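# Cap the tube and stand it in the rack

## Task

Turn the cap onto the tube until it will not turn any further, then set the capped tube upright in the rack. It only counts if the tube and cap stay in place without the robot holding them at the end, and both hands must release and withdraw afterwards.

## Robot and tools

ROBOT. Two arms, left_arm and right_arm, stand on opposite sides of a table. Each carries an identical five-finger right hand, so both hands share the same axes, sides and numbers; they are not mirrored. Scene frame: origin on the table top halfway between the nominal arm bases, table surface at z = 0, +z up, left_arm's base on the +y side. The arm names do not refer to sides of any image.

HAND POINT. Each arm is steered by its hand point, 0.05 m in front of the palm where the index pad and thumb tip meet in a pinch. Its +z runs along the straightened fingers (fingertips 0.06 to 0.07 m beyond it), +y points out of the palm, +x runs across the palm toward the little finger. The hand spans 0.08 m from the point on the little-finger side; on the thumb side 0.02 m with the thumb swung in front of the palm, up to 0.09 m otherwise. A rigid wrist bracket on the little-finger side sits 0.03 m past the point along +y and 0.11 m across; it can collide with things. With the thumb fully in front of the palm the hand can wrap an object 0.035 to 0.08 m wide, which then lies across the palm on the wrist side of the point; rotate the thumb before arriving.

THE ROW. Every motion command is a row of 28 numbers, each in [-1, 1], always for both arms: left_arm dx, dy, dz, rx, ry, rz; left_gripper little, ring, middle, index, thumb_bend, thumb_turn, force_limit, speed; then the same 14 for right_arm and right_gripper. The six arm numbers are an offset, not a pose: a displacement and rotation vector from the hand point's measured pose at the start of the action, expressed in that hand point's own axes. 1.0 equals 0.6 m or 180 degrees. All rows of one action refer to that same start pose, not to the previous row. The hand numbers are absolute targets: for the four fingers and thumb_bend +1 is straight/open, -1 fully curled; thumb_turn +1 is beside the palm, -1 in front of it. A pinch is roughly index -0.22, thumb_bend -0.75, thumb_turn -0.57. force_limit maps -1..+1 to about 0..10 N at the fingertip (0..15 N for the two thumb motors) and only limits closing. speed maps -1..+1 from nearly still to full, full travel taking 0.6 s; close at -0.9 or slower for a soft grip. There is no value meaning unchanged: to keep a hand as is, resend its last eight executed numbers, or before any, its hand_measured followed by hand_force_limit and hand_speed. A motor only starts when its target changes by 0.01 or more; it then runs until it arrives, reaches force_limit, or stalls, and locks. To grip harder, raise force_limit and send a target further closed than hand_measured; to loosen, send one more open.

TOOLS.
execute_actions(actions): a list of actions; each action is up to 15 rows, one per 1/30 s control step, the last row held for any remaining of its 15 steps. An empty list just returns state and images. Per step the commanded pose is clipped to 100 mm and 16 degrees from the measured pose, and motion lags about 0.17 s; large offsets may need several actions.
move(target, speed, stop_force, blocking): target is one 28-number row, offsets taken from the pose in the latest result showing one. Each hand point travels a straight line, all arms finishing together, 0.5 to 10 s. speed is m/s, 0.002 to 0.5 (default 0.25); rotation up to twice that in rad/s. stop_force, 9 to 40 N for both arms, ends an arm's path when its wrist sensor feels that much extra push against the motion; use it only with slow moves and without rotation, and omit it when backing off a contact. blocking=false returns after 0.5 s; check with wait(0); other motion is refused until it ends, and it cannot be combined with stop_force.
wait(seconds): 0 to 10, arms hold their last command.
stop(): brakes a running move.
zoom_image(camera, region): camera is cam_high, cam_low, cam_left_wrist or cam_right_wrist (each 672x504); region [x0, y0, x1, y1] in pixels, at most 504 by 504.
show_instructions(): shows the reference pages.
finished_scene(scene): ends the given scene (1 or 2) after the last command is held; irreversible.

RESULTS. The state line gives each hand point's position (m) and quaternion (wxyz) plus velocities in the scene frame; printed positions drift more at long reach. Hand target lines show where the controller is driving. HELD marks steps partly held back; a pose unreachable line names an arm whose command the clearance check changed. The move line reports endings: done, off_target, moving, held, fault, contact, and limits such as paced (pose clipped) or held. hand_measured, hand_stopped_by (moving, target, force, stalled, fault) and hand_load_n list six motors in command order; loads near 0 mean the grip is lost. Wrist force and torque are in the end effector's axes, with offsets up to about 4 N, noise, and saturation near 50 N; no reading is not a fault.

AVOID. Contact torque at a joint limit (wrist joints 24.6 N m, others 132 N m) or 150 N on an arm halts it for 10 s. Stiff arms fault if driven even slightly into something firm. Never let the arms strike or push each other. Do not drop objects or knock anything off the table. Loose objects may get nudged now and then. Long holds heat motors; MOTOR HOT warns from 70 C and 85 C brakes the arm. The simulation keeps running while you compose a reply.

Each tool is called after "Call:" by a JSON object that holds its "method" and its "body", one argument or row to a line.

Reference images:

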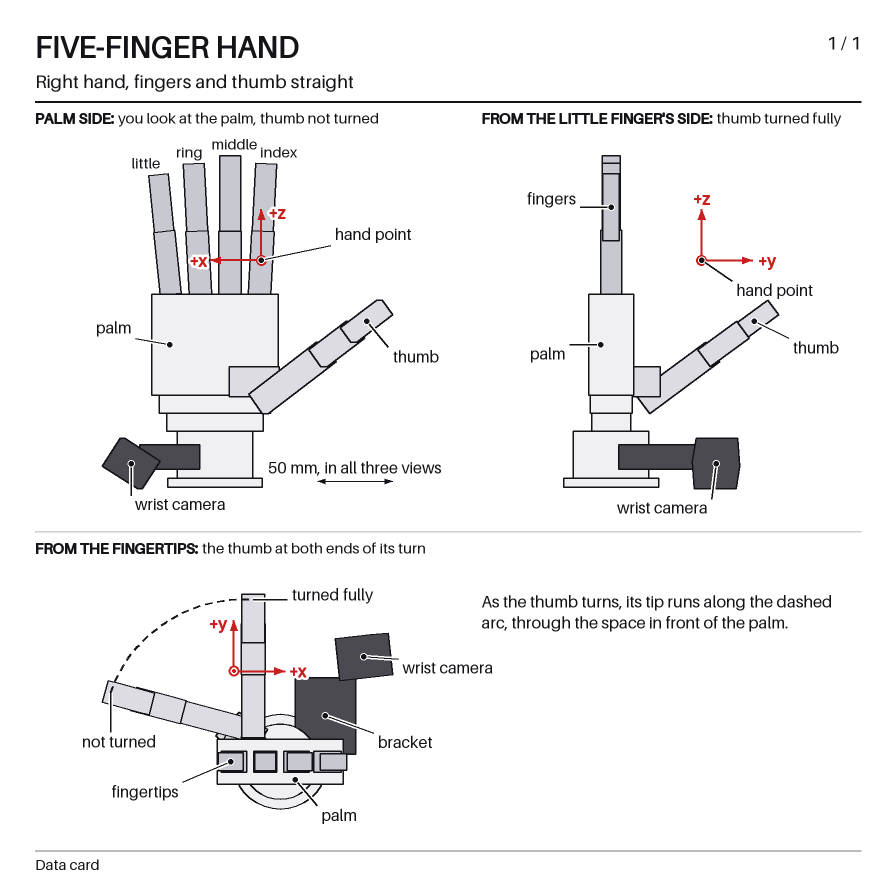

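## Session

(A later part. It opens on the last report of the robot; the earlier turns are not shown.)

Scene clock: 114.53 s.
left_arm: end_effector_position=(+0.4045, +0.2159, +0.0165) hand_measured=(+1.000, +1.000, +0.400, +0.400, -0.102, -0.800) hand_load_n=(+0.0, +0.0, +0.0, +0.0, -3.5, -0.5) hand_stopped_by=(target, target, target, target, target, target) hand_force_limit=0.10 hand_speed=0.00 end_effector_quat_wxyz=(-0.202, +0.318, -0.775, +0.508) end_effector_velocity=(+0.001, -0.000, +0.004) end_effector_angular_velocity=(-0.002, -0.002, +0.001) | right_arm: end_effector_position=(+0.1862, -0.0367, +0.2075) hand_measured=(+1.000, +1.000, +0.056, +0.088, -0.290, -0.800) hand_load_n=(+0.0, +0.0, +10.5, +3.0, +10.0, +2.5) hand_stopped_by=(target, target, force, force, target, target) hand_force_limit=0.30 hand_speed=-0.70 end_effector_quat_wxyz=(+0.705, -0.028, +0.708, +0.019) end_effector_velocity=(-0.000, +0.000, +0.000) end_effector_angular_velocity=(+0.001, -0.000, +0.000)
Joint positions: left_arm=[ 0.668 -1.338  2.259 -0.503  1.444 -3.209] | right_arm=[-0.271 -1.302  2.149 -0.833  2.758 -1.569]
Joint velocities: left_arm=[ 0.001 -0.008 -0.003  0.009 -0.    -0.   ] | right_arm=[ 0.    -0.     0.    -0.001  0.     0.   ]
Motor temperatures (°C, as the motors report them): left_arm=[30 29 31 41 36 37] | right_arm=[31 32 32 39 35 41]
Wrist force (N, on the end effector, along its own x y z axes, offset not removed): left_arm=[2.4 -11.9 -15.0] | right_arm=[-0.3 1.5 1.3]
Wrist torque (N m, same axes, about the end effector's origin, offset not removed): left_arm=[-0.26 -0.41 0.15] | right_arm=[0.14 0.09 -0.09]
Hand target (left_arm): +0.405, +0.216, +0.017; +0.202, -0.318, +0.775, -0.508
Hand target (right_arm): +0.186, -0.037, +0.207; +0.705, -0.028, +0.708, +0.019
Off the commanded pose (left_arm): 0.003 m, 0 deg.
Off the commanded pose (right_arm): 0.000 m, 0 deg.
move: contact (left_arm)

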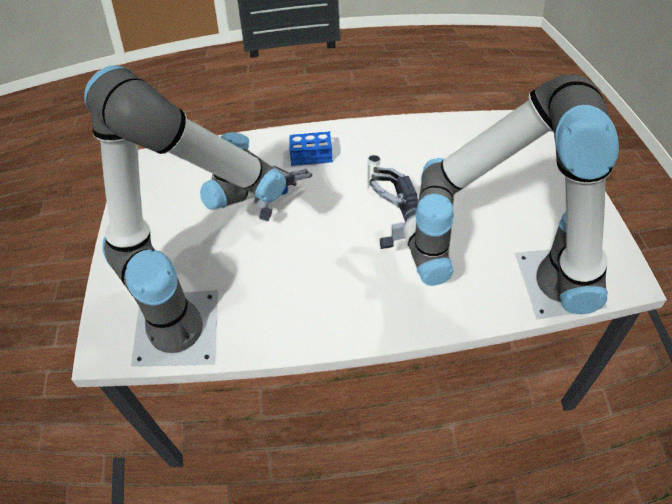

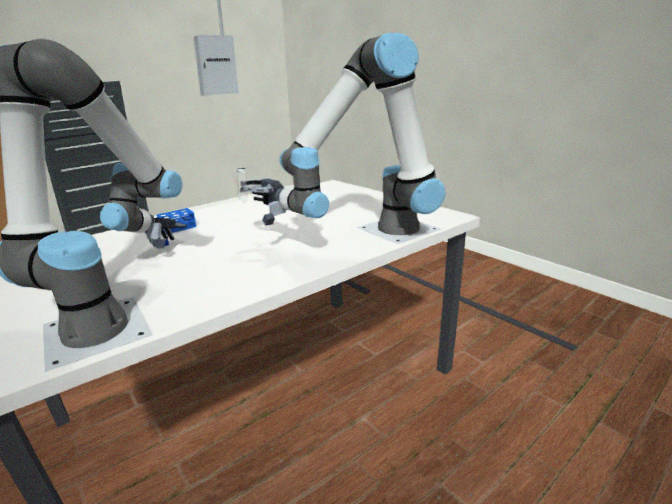

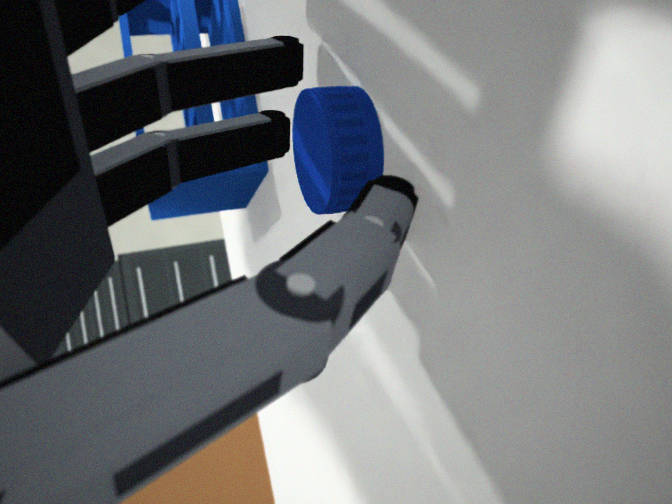

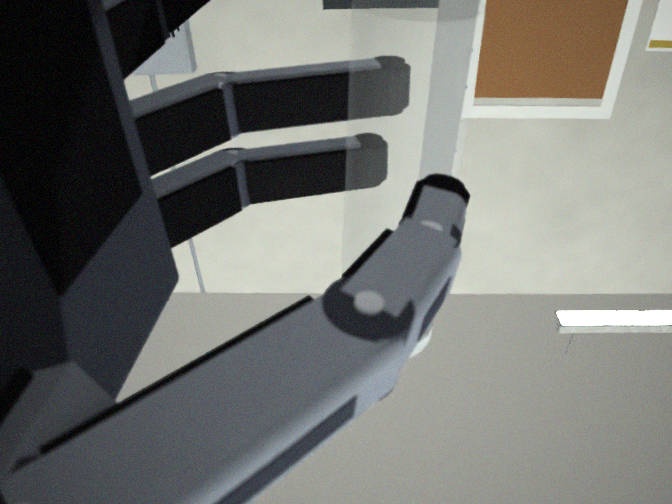

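Raise 2mm, -x 5mm, forward 5mm, close.

Call:
{"method": "move", "body": {
  "target": [-0.008,-0.006,0.006,0,0,0,1,1,0.4,0.4,-0.1,-0.8,0.1,0, 0,0,0,0,0,0,1,1,-0.4,-0.4,-0.3,-0.8,0.3,-0.7],
  "speed": 0.01
}}

Call:
{"method": "move", "body": {
  "target": [0,0,0,0,0,0,1,1,-0.4,-0.4,-0.2,-0.8,0.3,-0.75, 0,0,0,0,0,0,1,1,-0.4,-0.4,-0.3,-0.8,0.3,-0.7]
}}

Call:
{"method": "move", "body": {
  "target": [0,-0.06,-0.026,0,0,0,1,1,-0.4,-0.4,-0.2,-0.8,0.3,-0.75, 0,0,0,0,0,0,1,1,-0.4,-0.4,-0.3,-0.8,0.3,-0.7],
  "speed": 0.04
}}

Scene clock: 119.73 s.
left_arm: end_effector_position=(+0.4111, +0.2159, +0.0183) hand_measured=(+1.000, +1.000, +0.400, +0.400, -0.100, -0.800) hand_load_n=(+0.0, +0.0, +0.0, +0.0, +0.0, +0.0) hand_stopped_by=(target, target, target, target, target, target) hand_force_limit=0.10 hand_speed=0.00 end_effector_quat_wxyz=(-0.202, +0.318, -0.775, +0.508) end_effector_velocity=(+0.002, -0.000, +0.000) end_effector_angular_velocity=(+0.001, +0.001, -0.001) | right_arm: end_effector_position=(+0.1862, -0.0367, +0.2075) hand_measured=(+1.000, +1.000, +0.056, +0.088, -0.290, -0.800) hand_load_n=(+0.0, +0.0, +10.5, +3.0, +10.0, +2.5) hand_stopped_by=(target, target, force, force, target, target) hand_force_limit=0.30 hand_speed=-0.70 end_effector_quat_wxyz=(+0.705, -0.028, +0.708, +0.019) end_effector_velocity=(-0.001, +0.000, +0.000) end_effector_angular_velocity=(-0.001, +0.000, +0.002)
Joint positions: left_arm=[ 0.686 -1.331  2.242 -0.494  1.46  -3.202] | right_arm=[-0.271 -1.302  2.149 -0.833  2.758 -1.569]
Joint velocities: left_arm=[ 0.005  0.003 -0.006  0.004  0.006  0.002] | right_arm=[ 0.002 -0.001  0.     0.001  0.     0.   ]
Motor temperatures (°C, as the motors report them): left_arm=[30 29 31 41 36 37] | right_arm=[31 32 32 39 35 41]
Wrist force (N, on the end effector, along its own x y z axes, offset not removed): left_arm=[1.2 1.5 0.9] | right_arm=[0.3 -0.4 0.1]
Wrist torque (N m, same axes, about the end effector's origin, offset not removed): left_arm=[0.25 -0.41 0.22] | right_arm=[0.00 0.08 -0.16]
Hand target (left_arm): +0.411, +0.216, +0.018; +0.202, -0.318, +0.775, -0.508
Hand target (right_arm): +0.186, -0.037, +0.207; +0.705, -0.028, +0.708, +0.019
Off the commanded pose (left_arm): 0.000 m, 0 deg.
Off the commanded pose (right_arm): 0.000 m, 0 deg.
move: done

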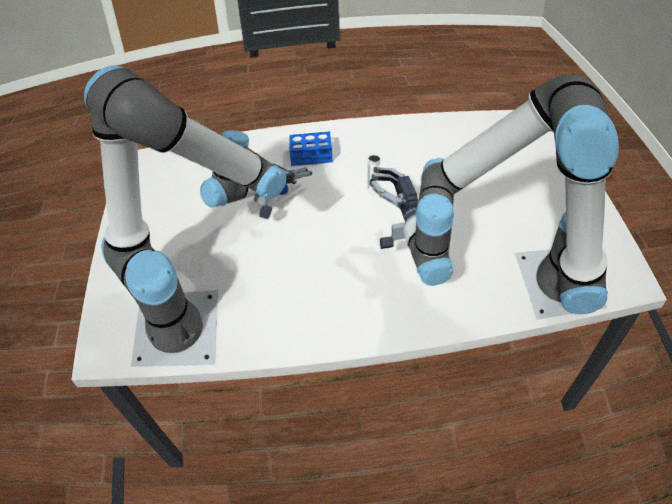

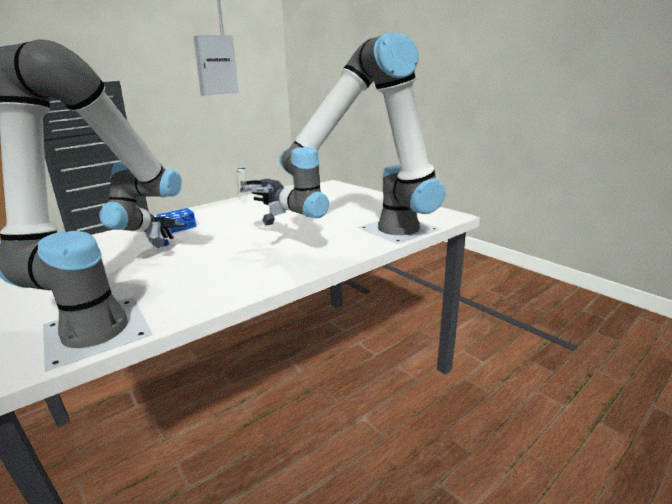

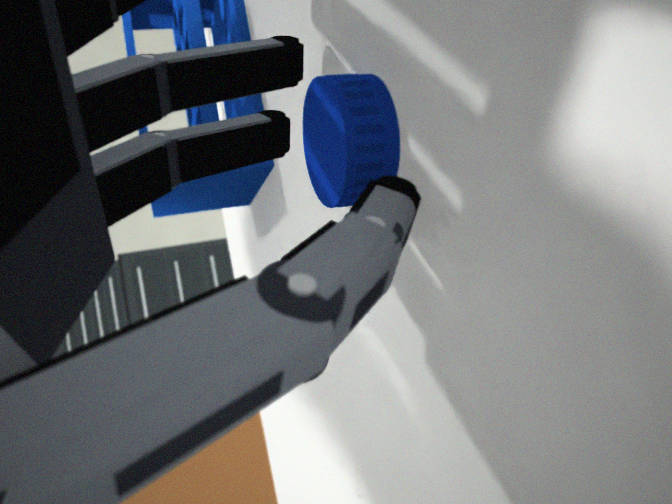

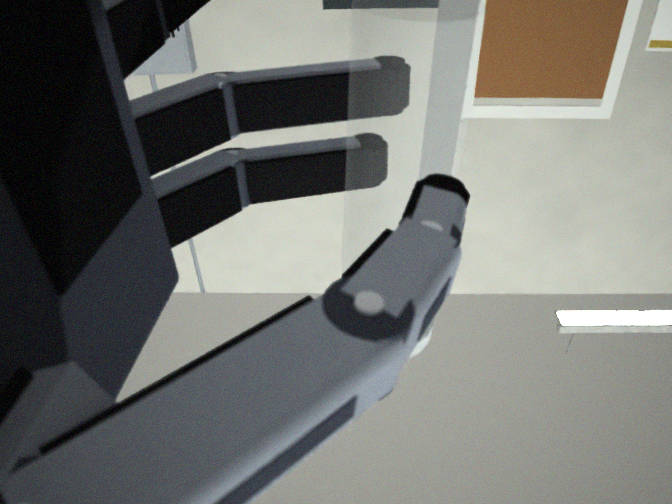

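Scene clock: 120.77 s.
left_arm: end_effector_position=(+0.4111, +0.2158, +0.0183) hand_measured=(+1.000, +1.000, +0.098, +0.084, -0.198, -0.800) hand_load_n=(+0.0, +0.0, +6.5, +7.0, +5.5, +1.0) hand_stopped_by=(target, target, force, force, target, target) hand_force_limit=0.30 hand_speed=-0.75 end_effector_quat_wxyz=(-0.202, +0.318, -0.775, +0.508) end_effector_velocity=(+0.000, +0.001, -0.001) end_effector_angular_velocity=(+0.001, +0.001, +0.001) | right_arm: end_effector_position=(+0.1862, -0.0367, +0.2075) hand_measured=(+1.000, +1.000, +0.056, +0.088, -0.290, -0.800) hand_load_n=(+0.0, +0.0, +10.5, +3.0, +10.0, +2.5) hand_stopped_by=(target, target, force, force, target, target) hand_force_limit=0.30 hand_speed=-0.70 end_effector_quat_wxyz=(+0.705, -0.028, +0.708, +0.019) end_effector_velocity=(-0.000, +0.000, -0.000) end_effector_angular_velocity=(-0.001, +0.000, +0.000)
Joint positions: left_arm=[ 0.686 -1.331  2.242 -0.494  1.46  -3.202] | right_arm=[-0.271 -1.302  2.149 -0.833  2.758 -1.569]
Joint velocities: left_arm=[ 0.001  0.001  0.     0.001 -0.    -0.   ] | right_arm=[ 0.     0.    -0.     0.001  0.     0.   ]
Motor temperatures (°C, as the motors report them): left_arm=[30 29 31 41 36 37] | right_arm=[31 32 32 39 35 41]
Wrist force (N, on the end effector, along its own x y z axes, offset not removed): left_arm=[1.8 -6.9 -2.0] | right_arm=[0.3 2.0 -0.2]
Wrist torque (N m, same axes, about the end effector's origin, offset not removed): left_arm=[-0.02 -0.54 0.17] | right_arm=[0.31 0.08 0.06]
Hand target (left_arm): +0.411, +0.216, +0.018; +0.202, -0.318, +0.775, -0.508
Hand target (right_arm): +0.186, -0.037, +0.207; +0.705, -0.028, +0.708, +0.019
Off the commanded pose (left_arm): 0.000 m, 0 deg.
Off the commanded pose (right_arm): 0.000 m, 0 deg.
move: done

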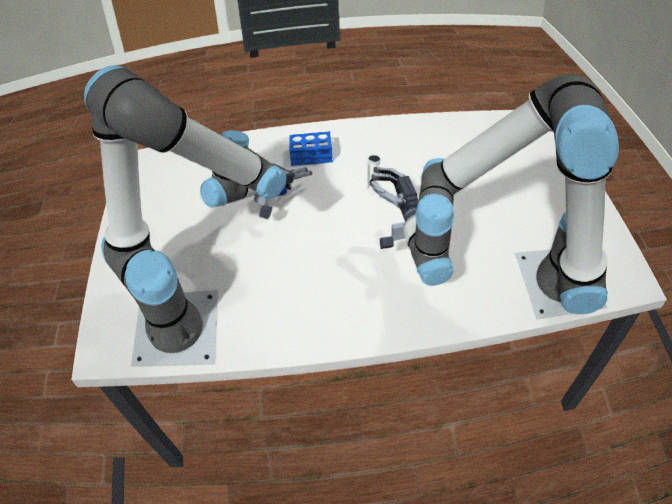

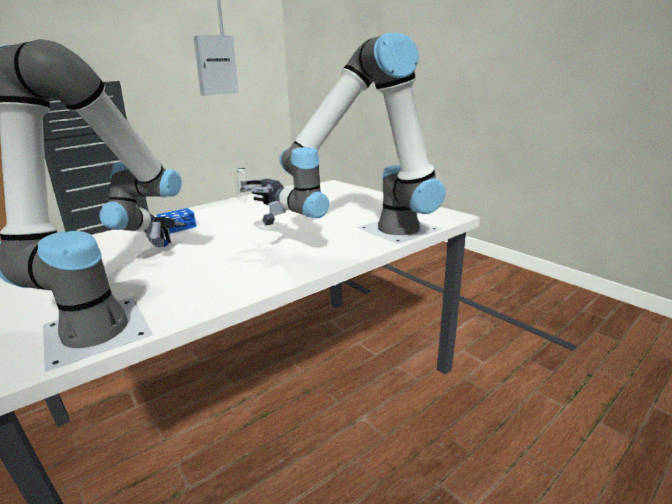

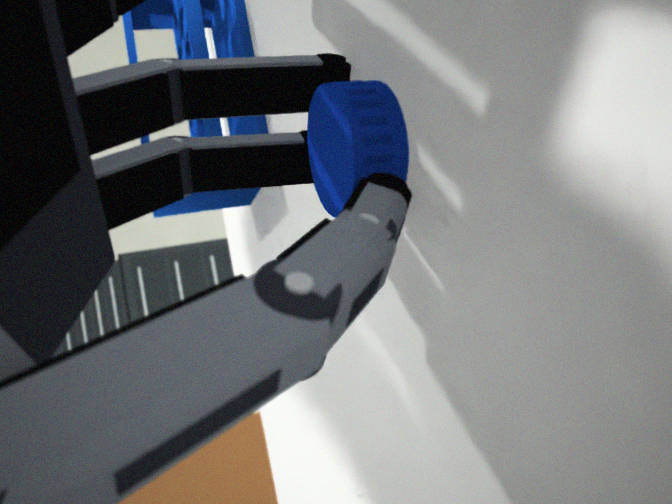

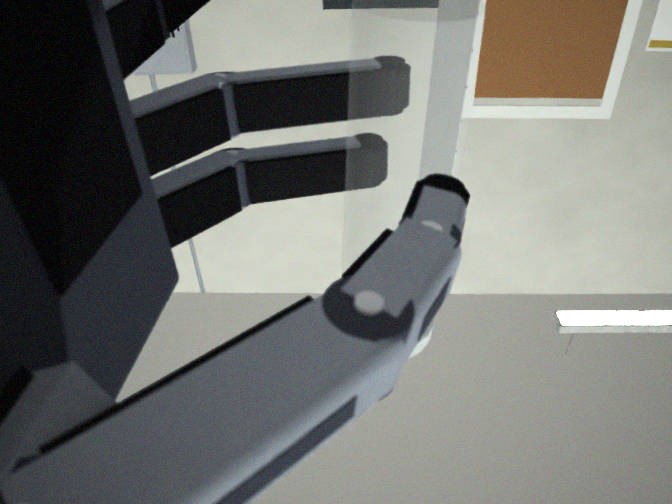

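Scene clock: 122.10 s.
left_arm: end_effector_position=(+0.4115, +0.2161, +0.0573) hand_measured=(+1.000, +1.000, +0.098, +0.084, -0.196, -0.800) hand_load_n=(+0.0, +0.0, +5.0, +5.0, +8.0, +0.5) hand_stopped_by=(target, target, force, force, target, target) hand_force_limit=0.30 hand_speed=-0.75 end_effector_quat_wxyz=(-0.202, +0.318, -0.775, +0.508) end_effector_velocity=(+0.000, +0.001, +0.002) end_effector_angular_velocity=(+0.001, +0.000, +0.002) | right_arm: end_effector_position=(+0.1862, -0.0367, +0.2075) hand_measured=(+1.000, +1.000, +0.056, +0.088, -0.290, -0.800) hand_load_n=(+0.0, +0.0, +10.5, +3.0, +10.0, +2.5) hand_stopped_by=(target, target, force, force, target, target) hand_force_limit=0.30 hand_speed=-0.70 end_effector_quat_wxyz=(+0.705, -0.028, +0.708, +0.019) end_effector_velocity=(+0.000, -0.000, +0.000) end_effector_angular_velocity=(+0.000, -0.000, -0.000)
Joint positions: left_arm=[ 0.688 -1.417  2.205 -0.371  1.461 -3.202] | right_arm=[-0.271 -1.302  2.149 -0.833  2.758 -1.569]
Joint velocities: left_arm=[ 0.001 -0.004 -0.003  0.007 -0.    -0.   ] | right_arm=[-0.    -0.001 -0.     0.001 -0.     0.   ]
Motor temperatures (°C, as the motors report them): left_arm=[30 29 31 41 36 37] | right_arm=[31 32 32 39 35 41]
Wrist force (N, on the end effector, along its own x y z axes, offset not removed): left_arm=[1.4 0.1 0.2] | right_arm=[0.3 -0.3 -0.2]
Wrist torque (N m, same axes, about the end effector's origin, offset not removed): left_arm=[0.03 -0.37 0.14] | right_arm=[0.11 0.10 -0.05]
Hand target (left_arm): +0.412, +0.216, +0.058; +0.202, -0.318, +0.775, -0.508
Hand target (right_arm): +0.186, -0.037, +0.207; +0.705, -0.028, +0.708, +0.019
Off the commanded pose (left_arm): 0.000 m, 0 deg.
Off the commanded pose (right_arm): 0.000 m, 0 deg.
move: done

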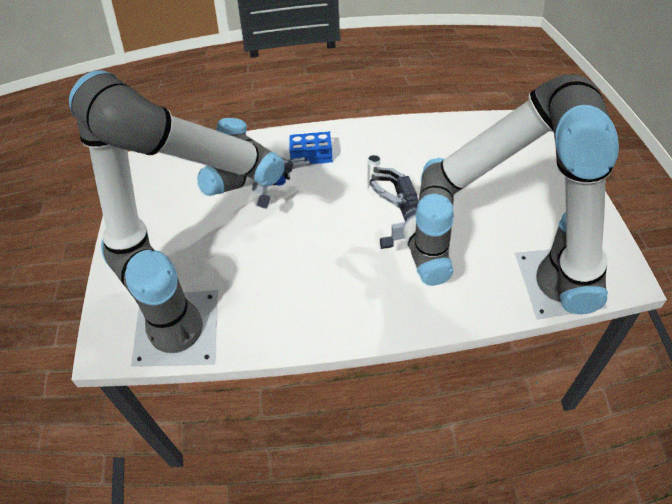

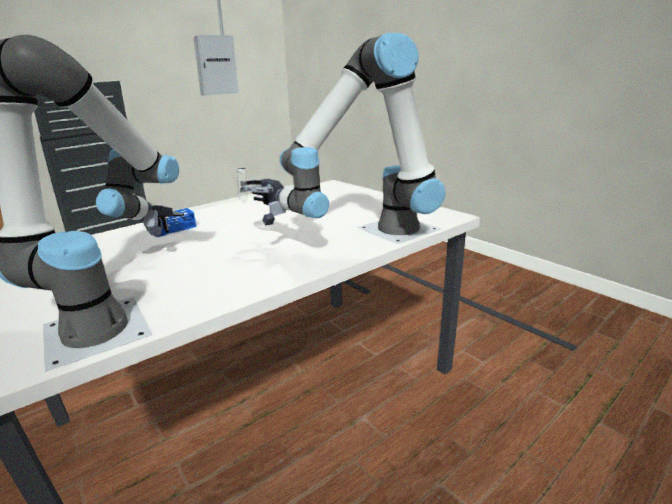

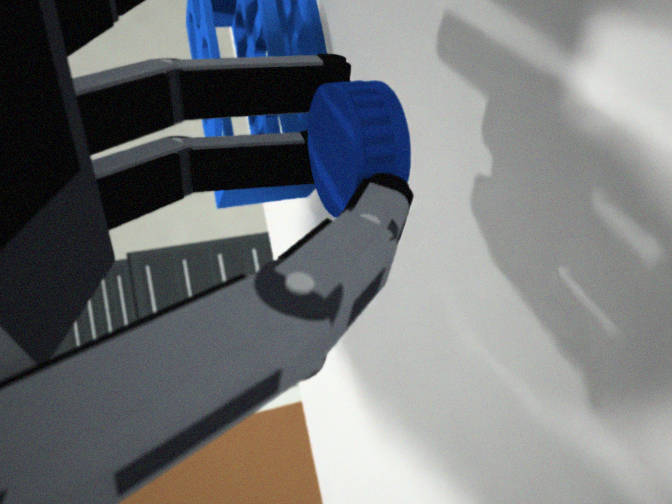

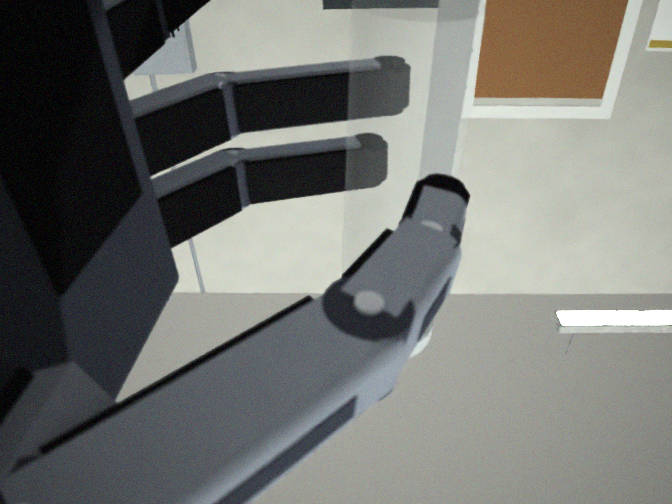

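Call:
{"method": "move", "body": {
  "target": [0.39,-0.335,-0.205,0,0,0,1,1,-0.4,-0.4,-0.2,-0.8,0.3,-0.75, 0.045,0,0,-0.31,0,0,1,1,-0.4,-0.4,-0.3,-0.8,0.3,-0.7],
  "speed": 0.12
}}

Call:
{"method": "move", "body": {
  "target": [0,0,0,0,0,0,1,1,-0.4,-0.4,-0.2,-0.8,0.3,-0.75, 0,0.032,0.169,0,0,0,1,1,-0.4,-0.4,-0.3,-0.8,0.3,-0.7],
  "speed": 0.08
}}

Scene clock: 136.87 s.
left_arm: end_effector_position=(+0.2239, +0.0779, +0.2935) hand_measured=(+1.000, +1.000, +0.098, +0.084, -0.196, -0.800) hand_load_n=(+0.0, +0.0, +5.0, +5.0, +8.0, +0.5) hand_stopped_by=(target, target, force, force, target, target) hand_force_limit=0.30 hand_speed=-0.75 end_effector_quat_wxyz=(-0.202, +0.318, -0.774, +0.508) end_effector_velocity=(-0.001, -0.001, +0.002) end_effector_angular_velocity=(-0.001, +0.000, +0.001) | right_arm: end_effector_position=(+0.1858, -0.0373, +0.1805) hand_measured=(+1.000, +1.000, +0.056, +0.088, -0.290, -0.800) hand_load_n=(+0.0, +0.0, +10.5, +3.0, +10.0, +2.5) hand_stopped_by=(target, target, force, force, target, target) hand_force_limit=0.30 hand_speed=-0.70 end_effector_quat_wxyz=(+0.611, -0.354, +0.617, +0.348) end_effector_velocity=(-0.001, +0.000, -0.000) end_effector_angular_velocity=(-0.000, +0.001, +0.009)
Joint positions: left_arm=[-0.074 -1.682  1.819  0.466  0.786 -3.605] | right_arm=[-1.078 -1.487  2.504 -1.003  0.978 -1.582]
Joint velocities: left_arm=[-0.004  0.001 -0.005  0.007 -0.004 -0.005] | right_arm=[-0.004  0.002 -0.002  0.    -0.013  0.   ]
Motor temperatures (°C, as the motors report them): left_arm=[30 29 31 41 36 37] | right_arm=[31 32 32 39 35 41]
Wrist force (N, on the end effector, along its own x y z axes, offset not removed): left_arm=[2.5 2.5 0.4] | right_arm=[0.2 0.5 0.8]
Wrist torque (N m, same axes, about the end effector's origin, offset not removed): left_arm=[0.43 -0.56 0.39] | right_arm=[0.01 0.03 -0.02]
Hand target (left_arm): +0.224, +0.078, +0.294; +0.202, -0.318, +0.774, -0.508
Hand target (right_arm): +0.186, -0.037, +0.180; +0.611, -0.355, +0.617, +0.348
Off the commanded pose (left_arm): 0.001 m, 0 deg.
Off the commanded pose (right_arm): 0.000 m, 0 deg.
move: done

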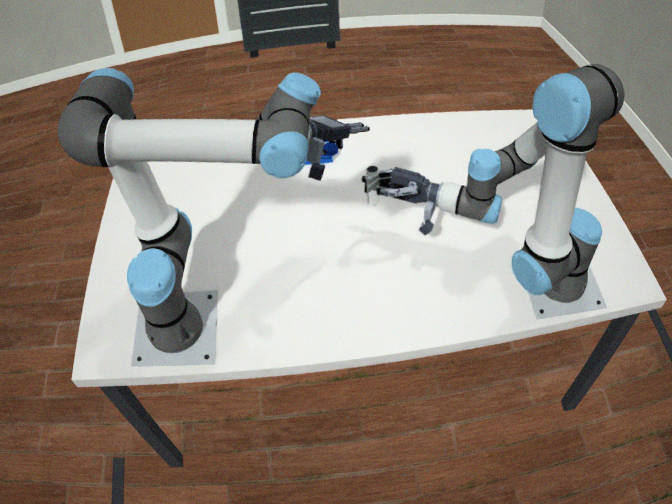

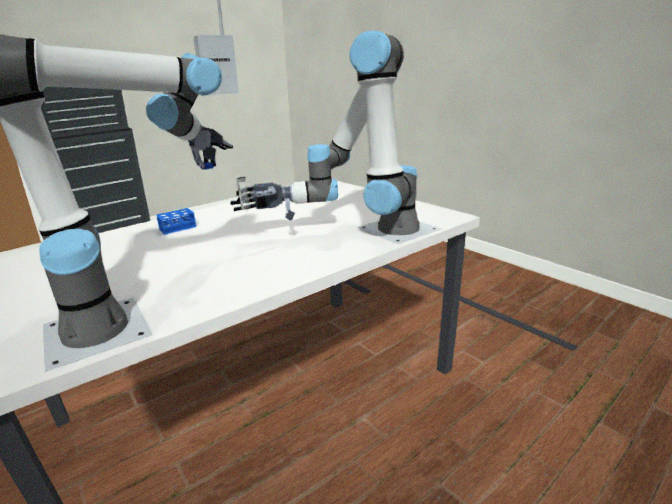

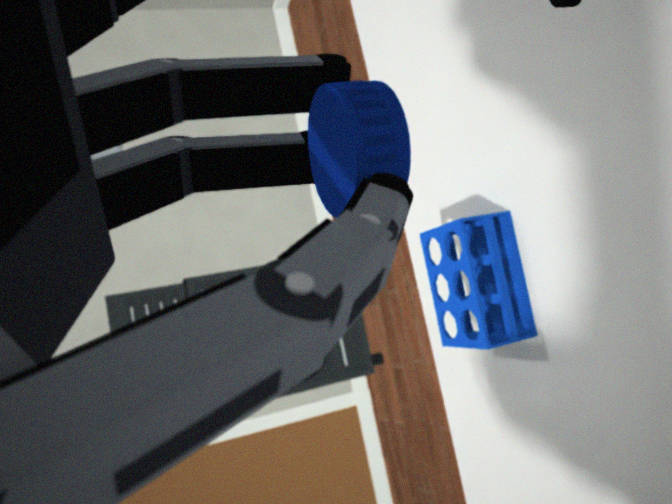

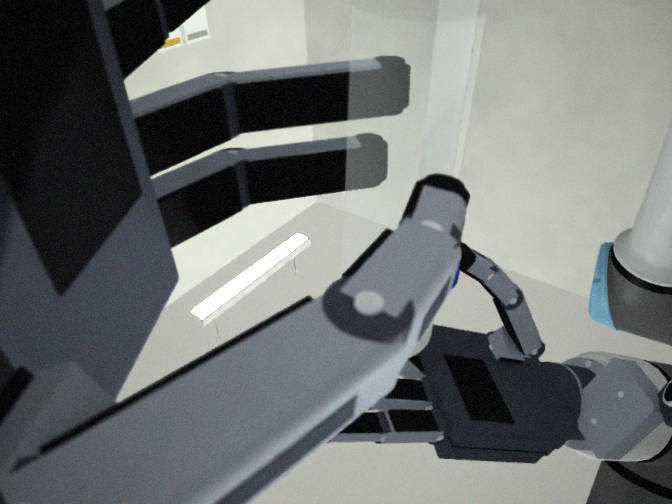

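Scene clock: 138.63 s.
left_arm: end_effector_position=(+0.2239, +0.0779, +0.2935) hand_measured=(+1.000, +1.000, +0.098, +0.084, -0.196, -0.800) hand_load_n=(+0.0, +0.0, +5.0, +5.0, +8.0, +0.5) hand_stopped_by=(target, target, force, force, target, target) hand_force_limit=0.30 hand_speed=-0.75 end_effector_quat_wxyz=(-0.202, +0.318, -0.774, +0.508) end_effector_velocity=(+0.000, -0.000, +0.000) end_effector_angular_velocity=(-0.002, +0.000, +0.001) | right_arm: end_effector_position=(+0.2207, +0.0596, +0.1793) hand_measured=(+1.000, +1.000, +0.056, +0.088, -0.290, -0.800) hand_load_n=(+0.0, +0.0, +10.5, +3.0, +10.0, +2.5) hand_stopped_by=(target, target, force, force, target, target) hand_force_limit=0.30 hand_speed=-0.70 end_effector_quat_wxyz=(+0.611, -0.354, +0.617, +0.348) end_effector_velocity=(+0.001, +0.002, -0.001) end_effector_angular_velocity=(-0.001, +0.001, -0.000)
Joint positions: left_arm=[-0.074 -1.682  1.819  0.466  0.786 -3.605] | right_arm=[-0.862 -1.278  2.224 -0.934  1.195 -1.579]
Joint velocities: left_arm=[ 0.001 -0.    -0.001 -0.001  0.    -0.   ] | right_arm=[ 0.002  0.004 -0.005  0.002  0.003 -0.   ]
Motor temperatures (°C, as the motors report them): left_arm=[30 29 31 41 36 37] | right_arm=[31 32 32 39 35 41]
Wrist force (N, on the end effector, along its own x y z axes, offset not removed): left_arm=[0.5 1.1 0.7] | right_arm=[1.1 1.8 -0.9]
Wrist torque (N m, same axes, about the end effector's origin, offset not removed): left_arm=[0.20 -0.32 0.18] | right_arm=[0.32 -0.01 0.06]
Hand target (left_arm): +0.224, +0.078, +0.294; +0.202, -0.318, +0.774, -0.508
Hand target (right_arm): +0.221, +0.060, +0.179; +0.611, -0.354, +0.617, +0.348
Off the commanded pose (left_arm): 0.000 m, 0 deg.
Off the commanded pose (right_arm): 0.000 m, 0 deg.
move: done

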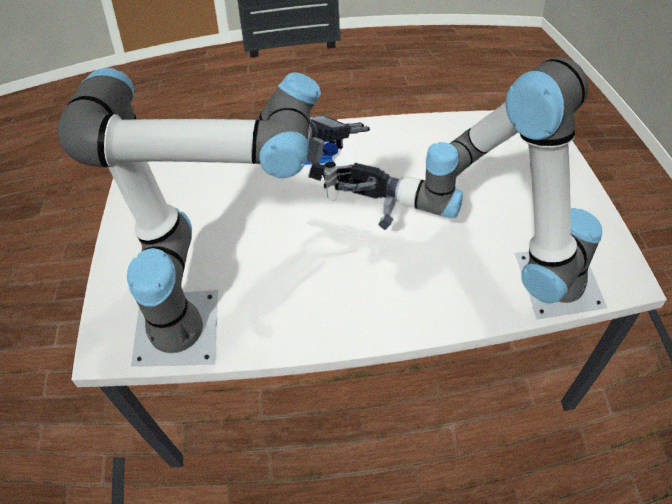

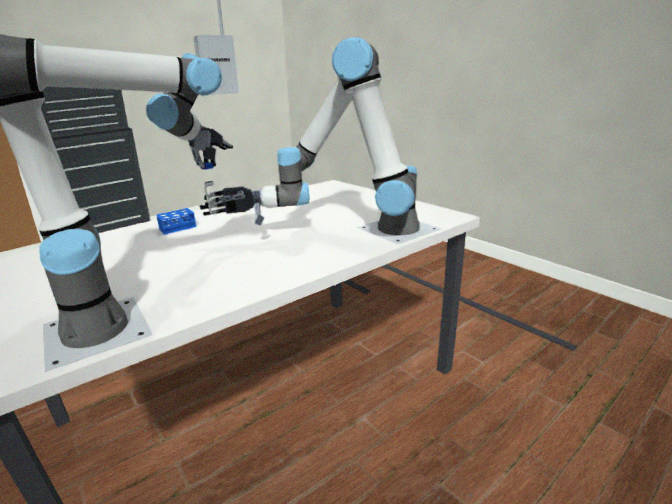

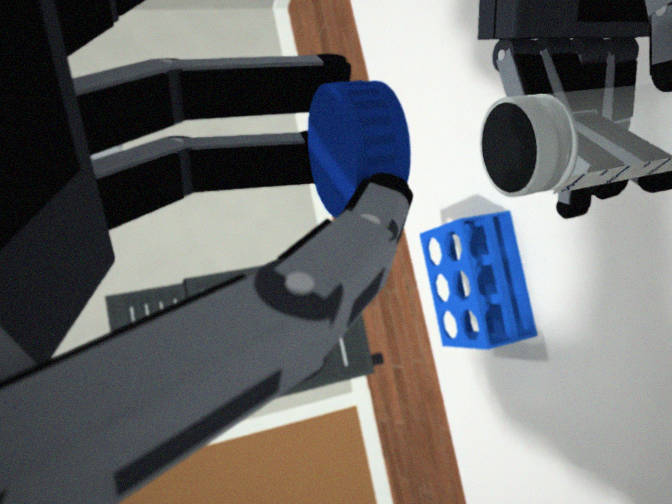

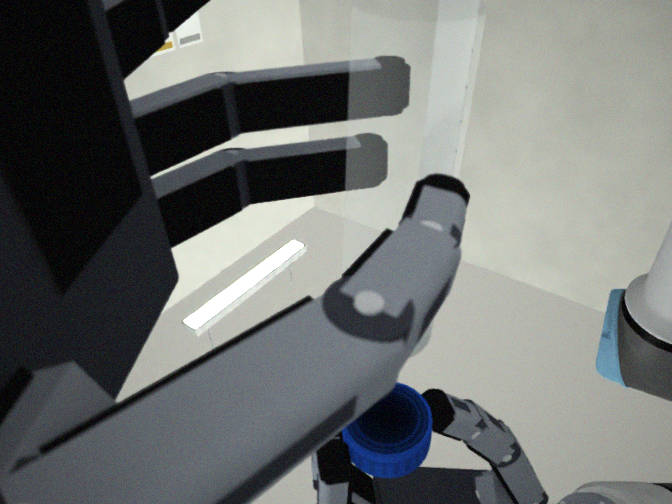

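Close. Raise tube 30mm.

Call:
{"method": "move", "body": {
  "target": [0,0,0,0,0,0,1,1,-0.4,-0.4,-0.2,-0.8,0.3,-0.75, -0.05,0.005,-0.006,0,0,0,1,1,-0.4,-0.4,-0.3,-0.8,0.3,-0.7],
  "speed": 0.03
}}

Call:
{"method": "zoom_image", "body": {
  "camera": "cam_low",
  "region": [160,130,280,220]
}}

Call:
{"method": "zoom_image", "body": {
  "camera": "cam_high",
  "region": [280,110,400,200]
}}

Scene clock: 142.70 s.
left_arm: end_effector_position=(+0.2239, +0.0779, +0.2935) hand_measured=(+1.000, +1.000, +0.098, +0.084, -0.196, -0.800) hand_load_n=(+0.0, +0.0, +5.0, +5.0, +8.0, +0.5) hand_stopped_by=(target, target, force, force, target, target) hand_force_limit=0.30 hand_speed=-0.75 end_effector_quat_wxyz=(-0.202, +0.318, -0.774, +0.508) end_effector_velocity=(+0.000, +0.001, +0.001) end_effector_angular_velocity=(-0.001, +0.000, +0.001) | right_arm: end_effector_position=(+0.2164, +0.0584, +0.2091) hand_measured=(+1.000, +1.000, +0.056, +0.088, -0.290, -0.800) hand_load_n=(+0.0, +0.0, +10.5, +3.0, +10.0, +2.5) hand_stopped_by=(target, target, force, force, target, target) hand_force_limit=0.30 hand_speed=-0.70 end_effector_quat_wxyz=(+0.611, -0.354, +0.617, +0.348) end_effector_velocity=(-0.000, +0.000, +0.002) end_effector_angular_velocity=(+0.000, +0.000, +0.000)
Joint positions: left_arm=[-0.074 -1.682  1.819  0.466  0.786 -3.605] | right_arm=[-0.857 -1.353  2.21  -0.845  1.199 -1.579]
Joint velocities: left_arm=[ 0.001 -0.002 -0.     0.001  0.     0.   ] | right_arm=[ 0.001 -0.006 -0.002  0.007  0.001  0.   ]
Motor temperatures (°C, as the motors report them): left_arm=[30 29 31 41 36 37] | right_arm=[31 32 32 39 35 41]
Wrist force (N, on the end effector, along its own x y z axes, offset not removed): left_arm=[0.9 2.7 1.3] | right_arm=[0.3 -0.4 -0.6]
Wrist torque (N m, same axes, about the end effector's origin, offset not removed): left_arm=[0.35 -0.26 0.31] | right_arm=[-0.04 0.03 -0.01]
Hand target (left_arm): +0.224, +0.078, +0.294; +0.202, -0.318, +0.774, -0.508
Hand target (right_arm): +0.216, +0.058, +0.209; +0.611, -0.354, +0.617, +0.348
Off the commanded pose (left_arm): 0.000 m, 0 deg.
Off the commanded pose (right_arm): 0.000 m, 0 deg.
move: done

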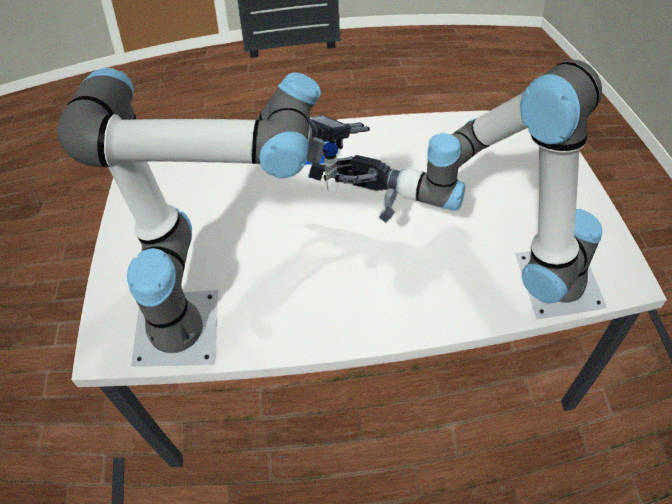

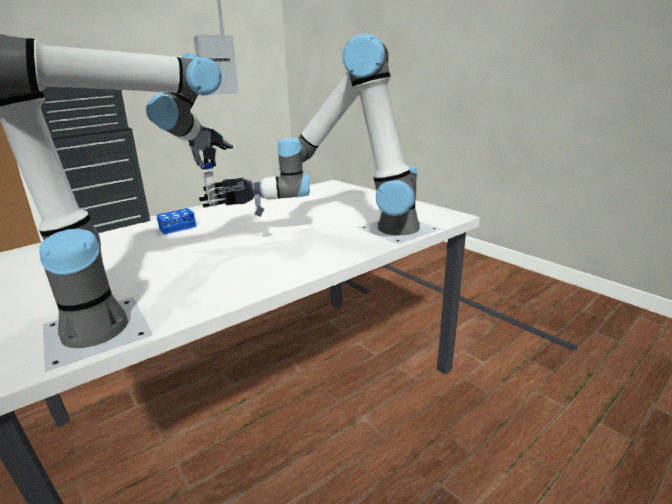

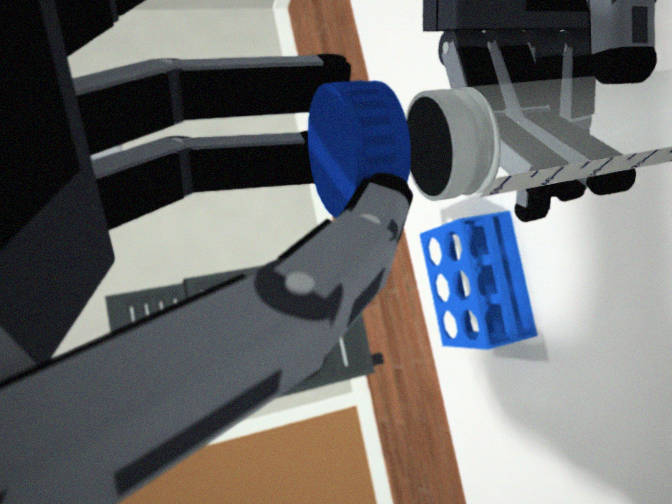

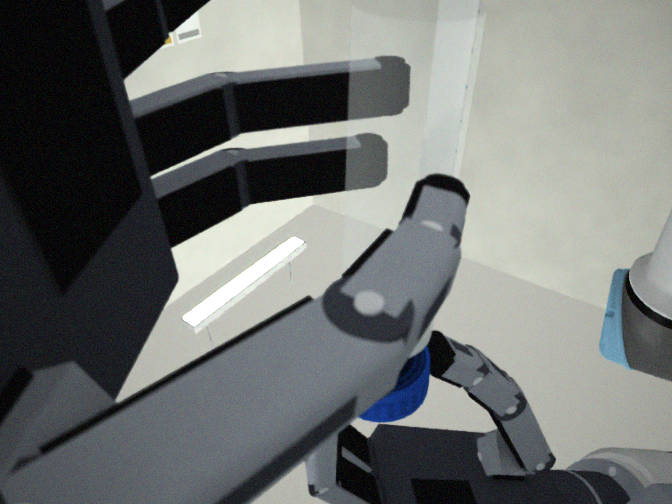

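Region (160, 130, 280, 220) of cam_low's 672x504 image, scaled by 4.200, with more detail than that image has; it fills the top 378 rows of this view, and the rest is white.

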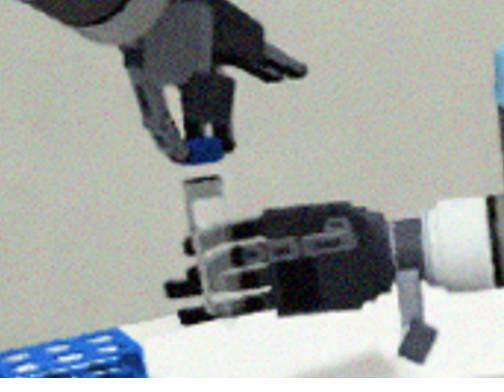

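Region (280, 110, 400, 200) of cam_high's 672x504 image, scaled by 4.200, with more detail than that image has; it fills the top 378 rows of this view, and the rest is white.

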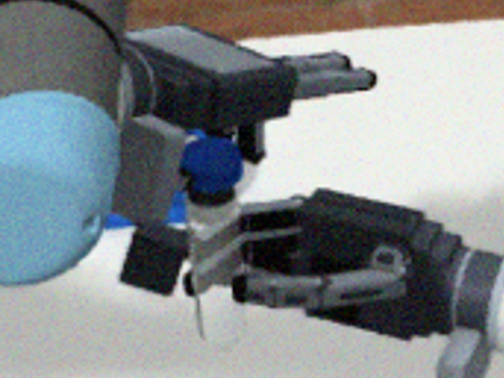

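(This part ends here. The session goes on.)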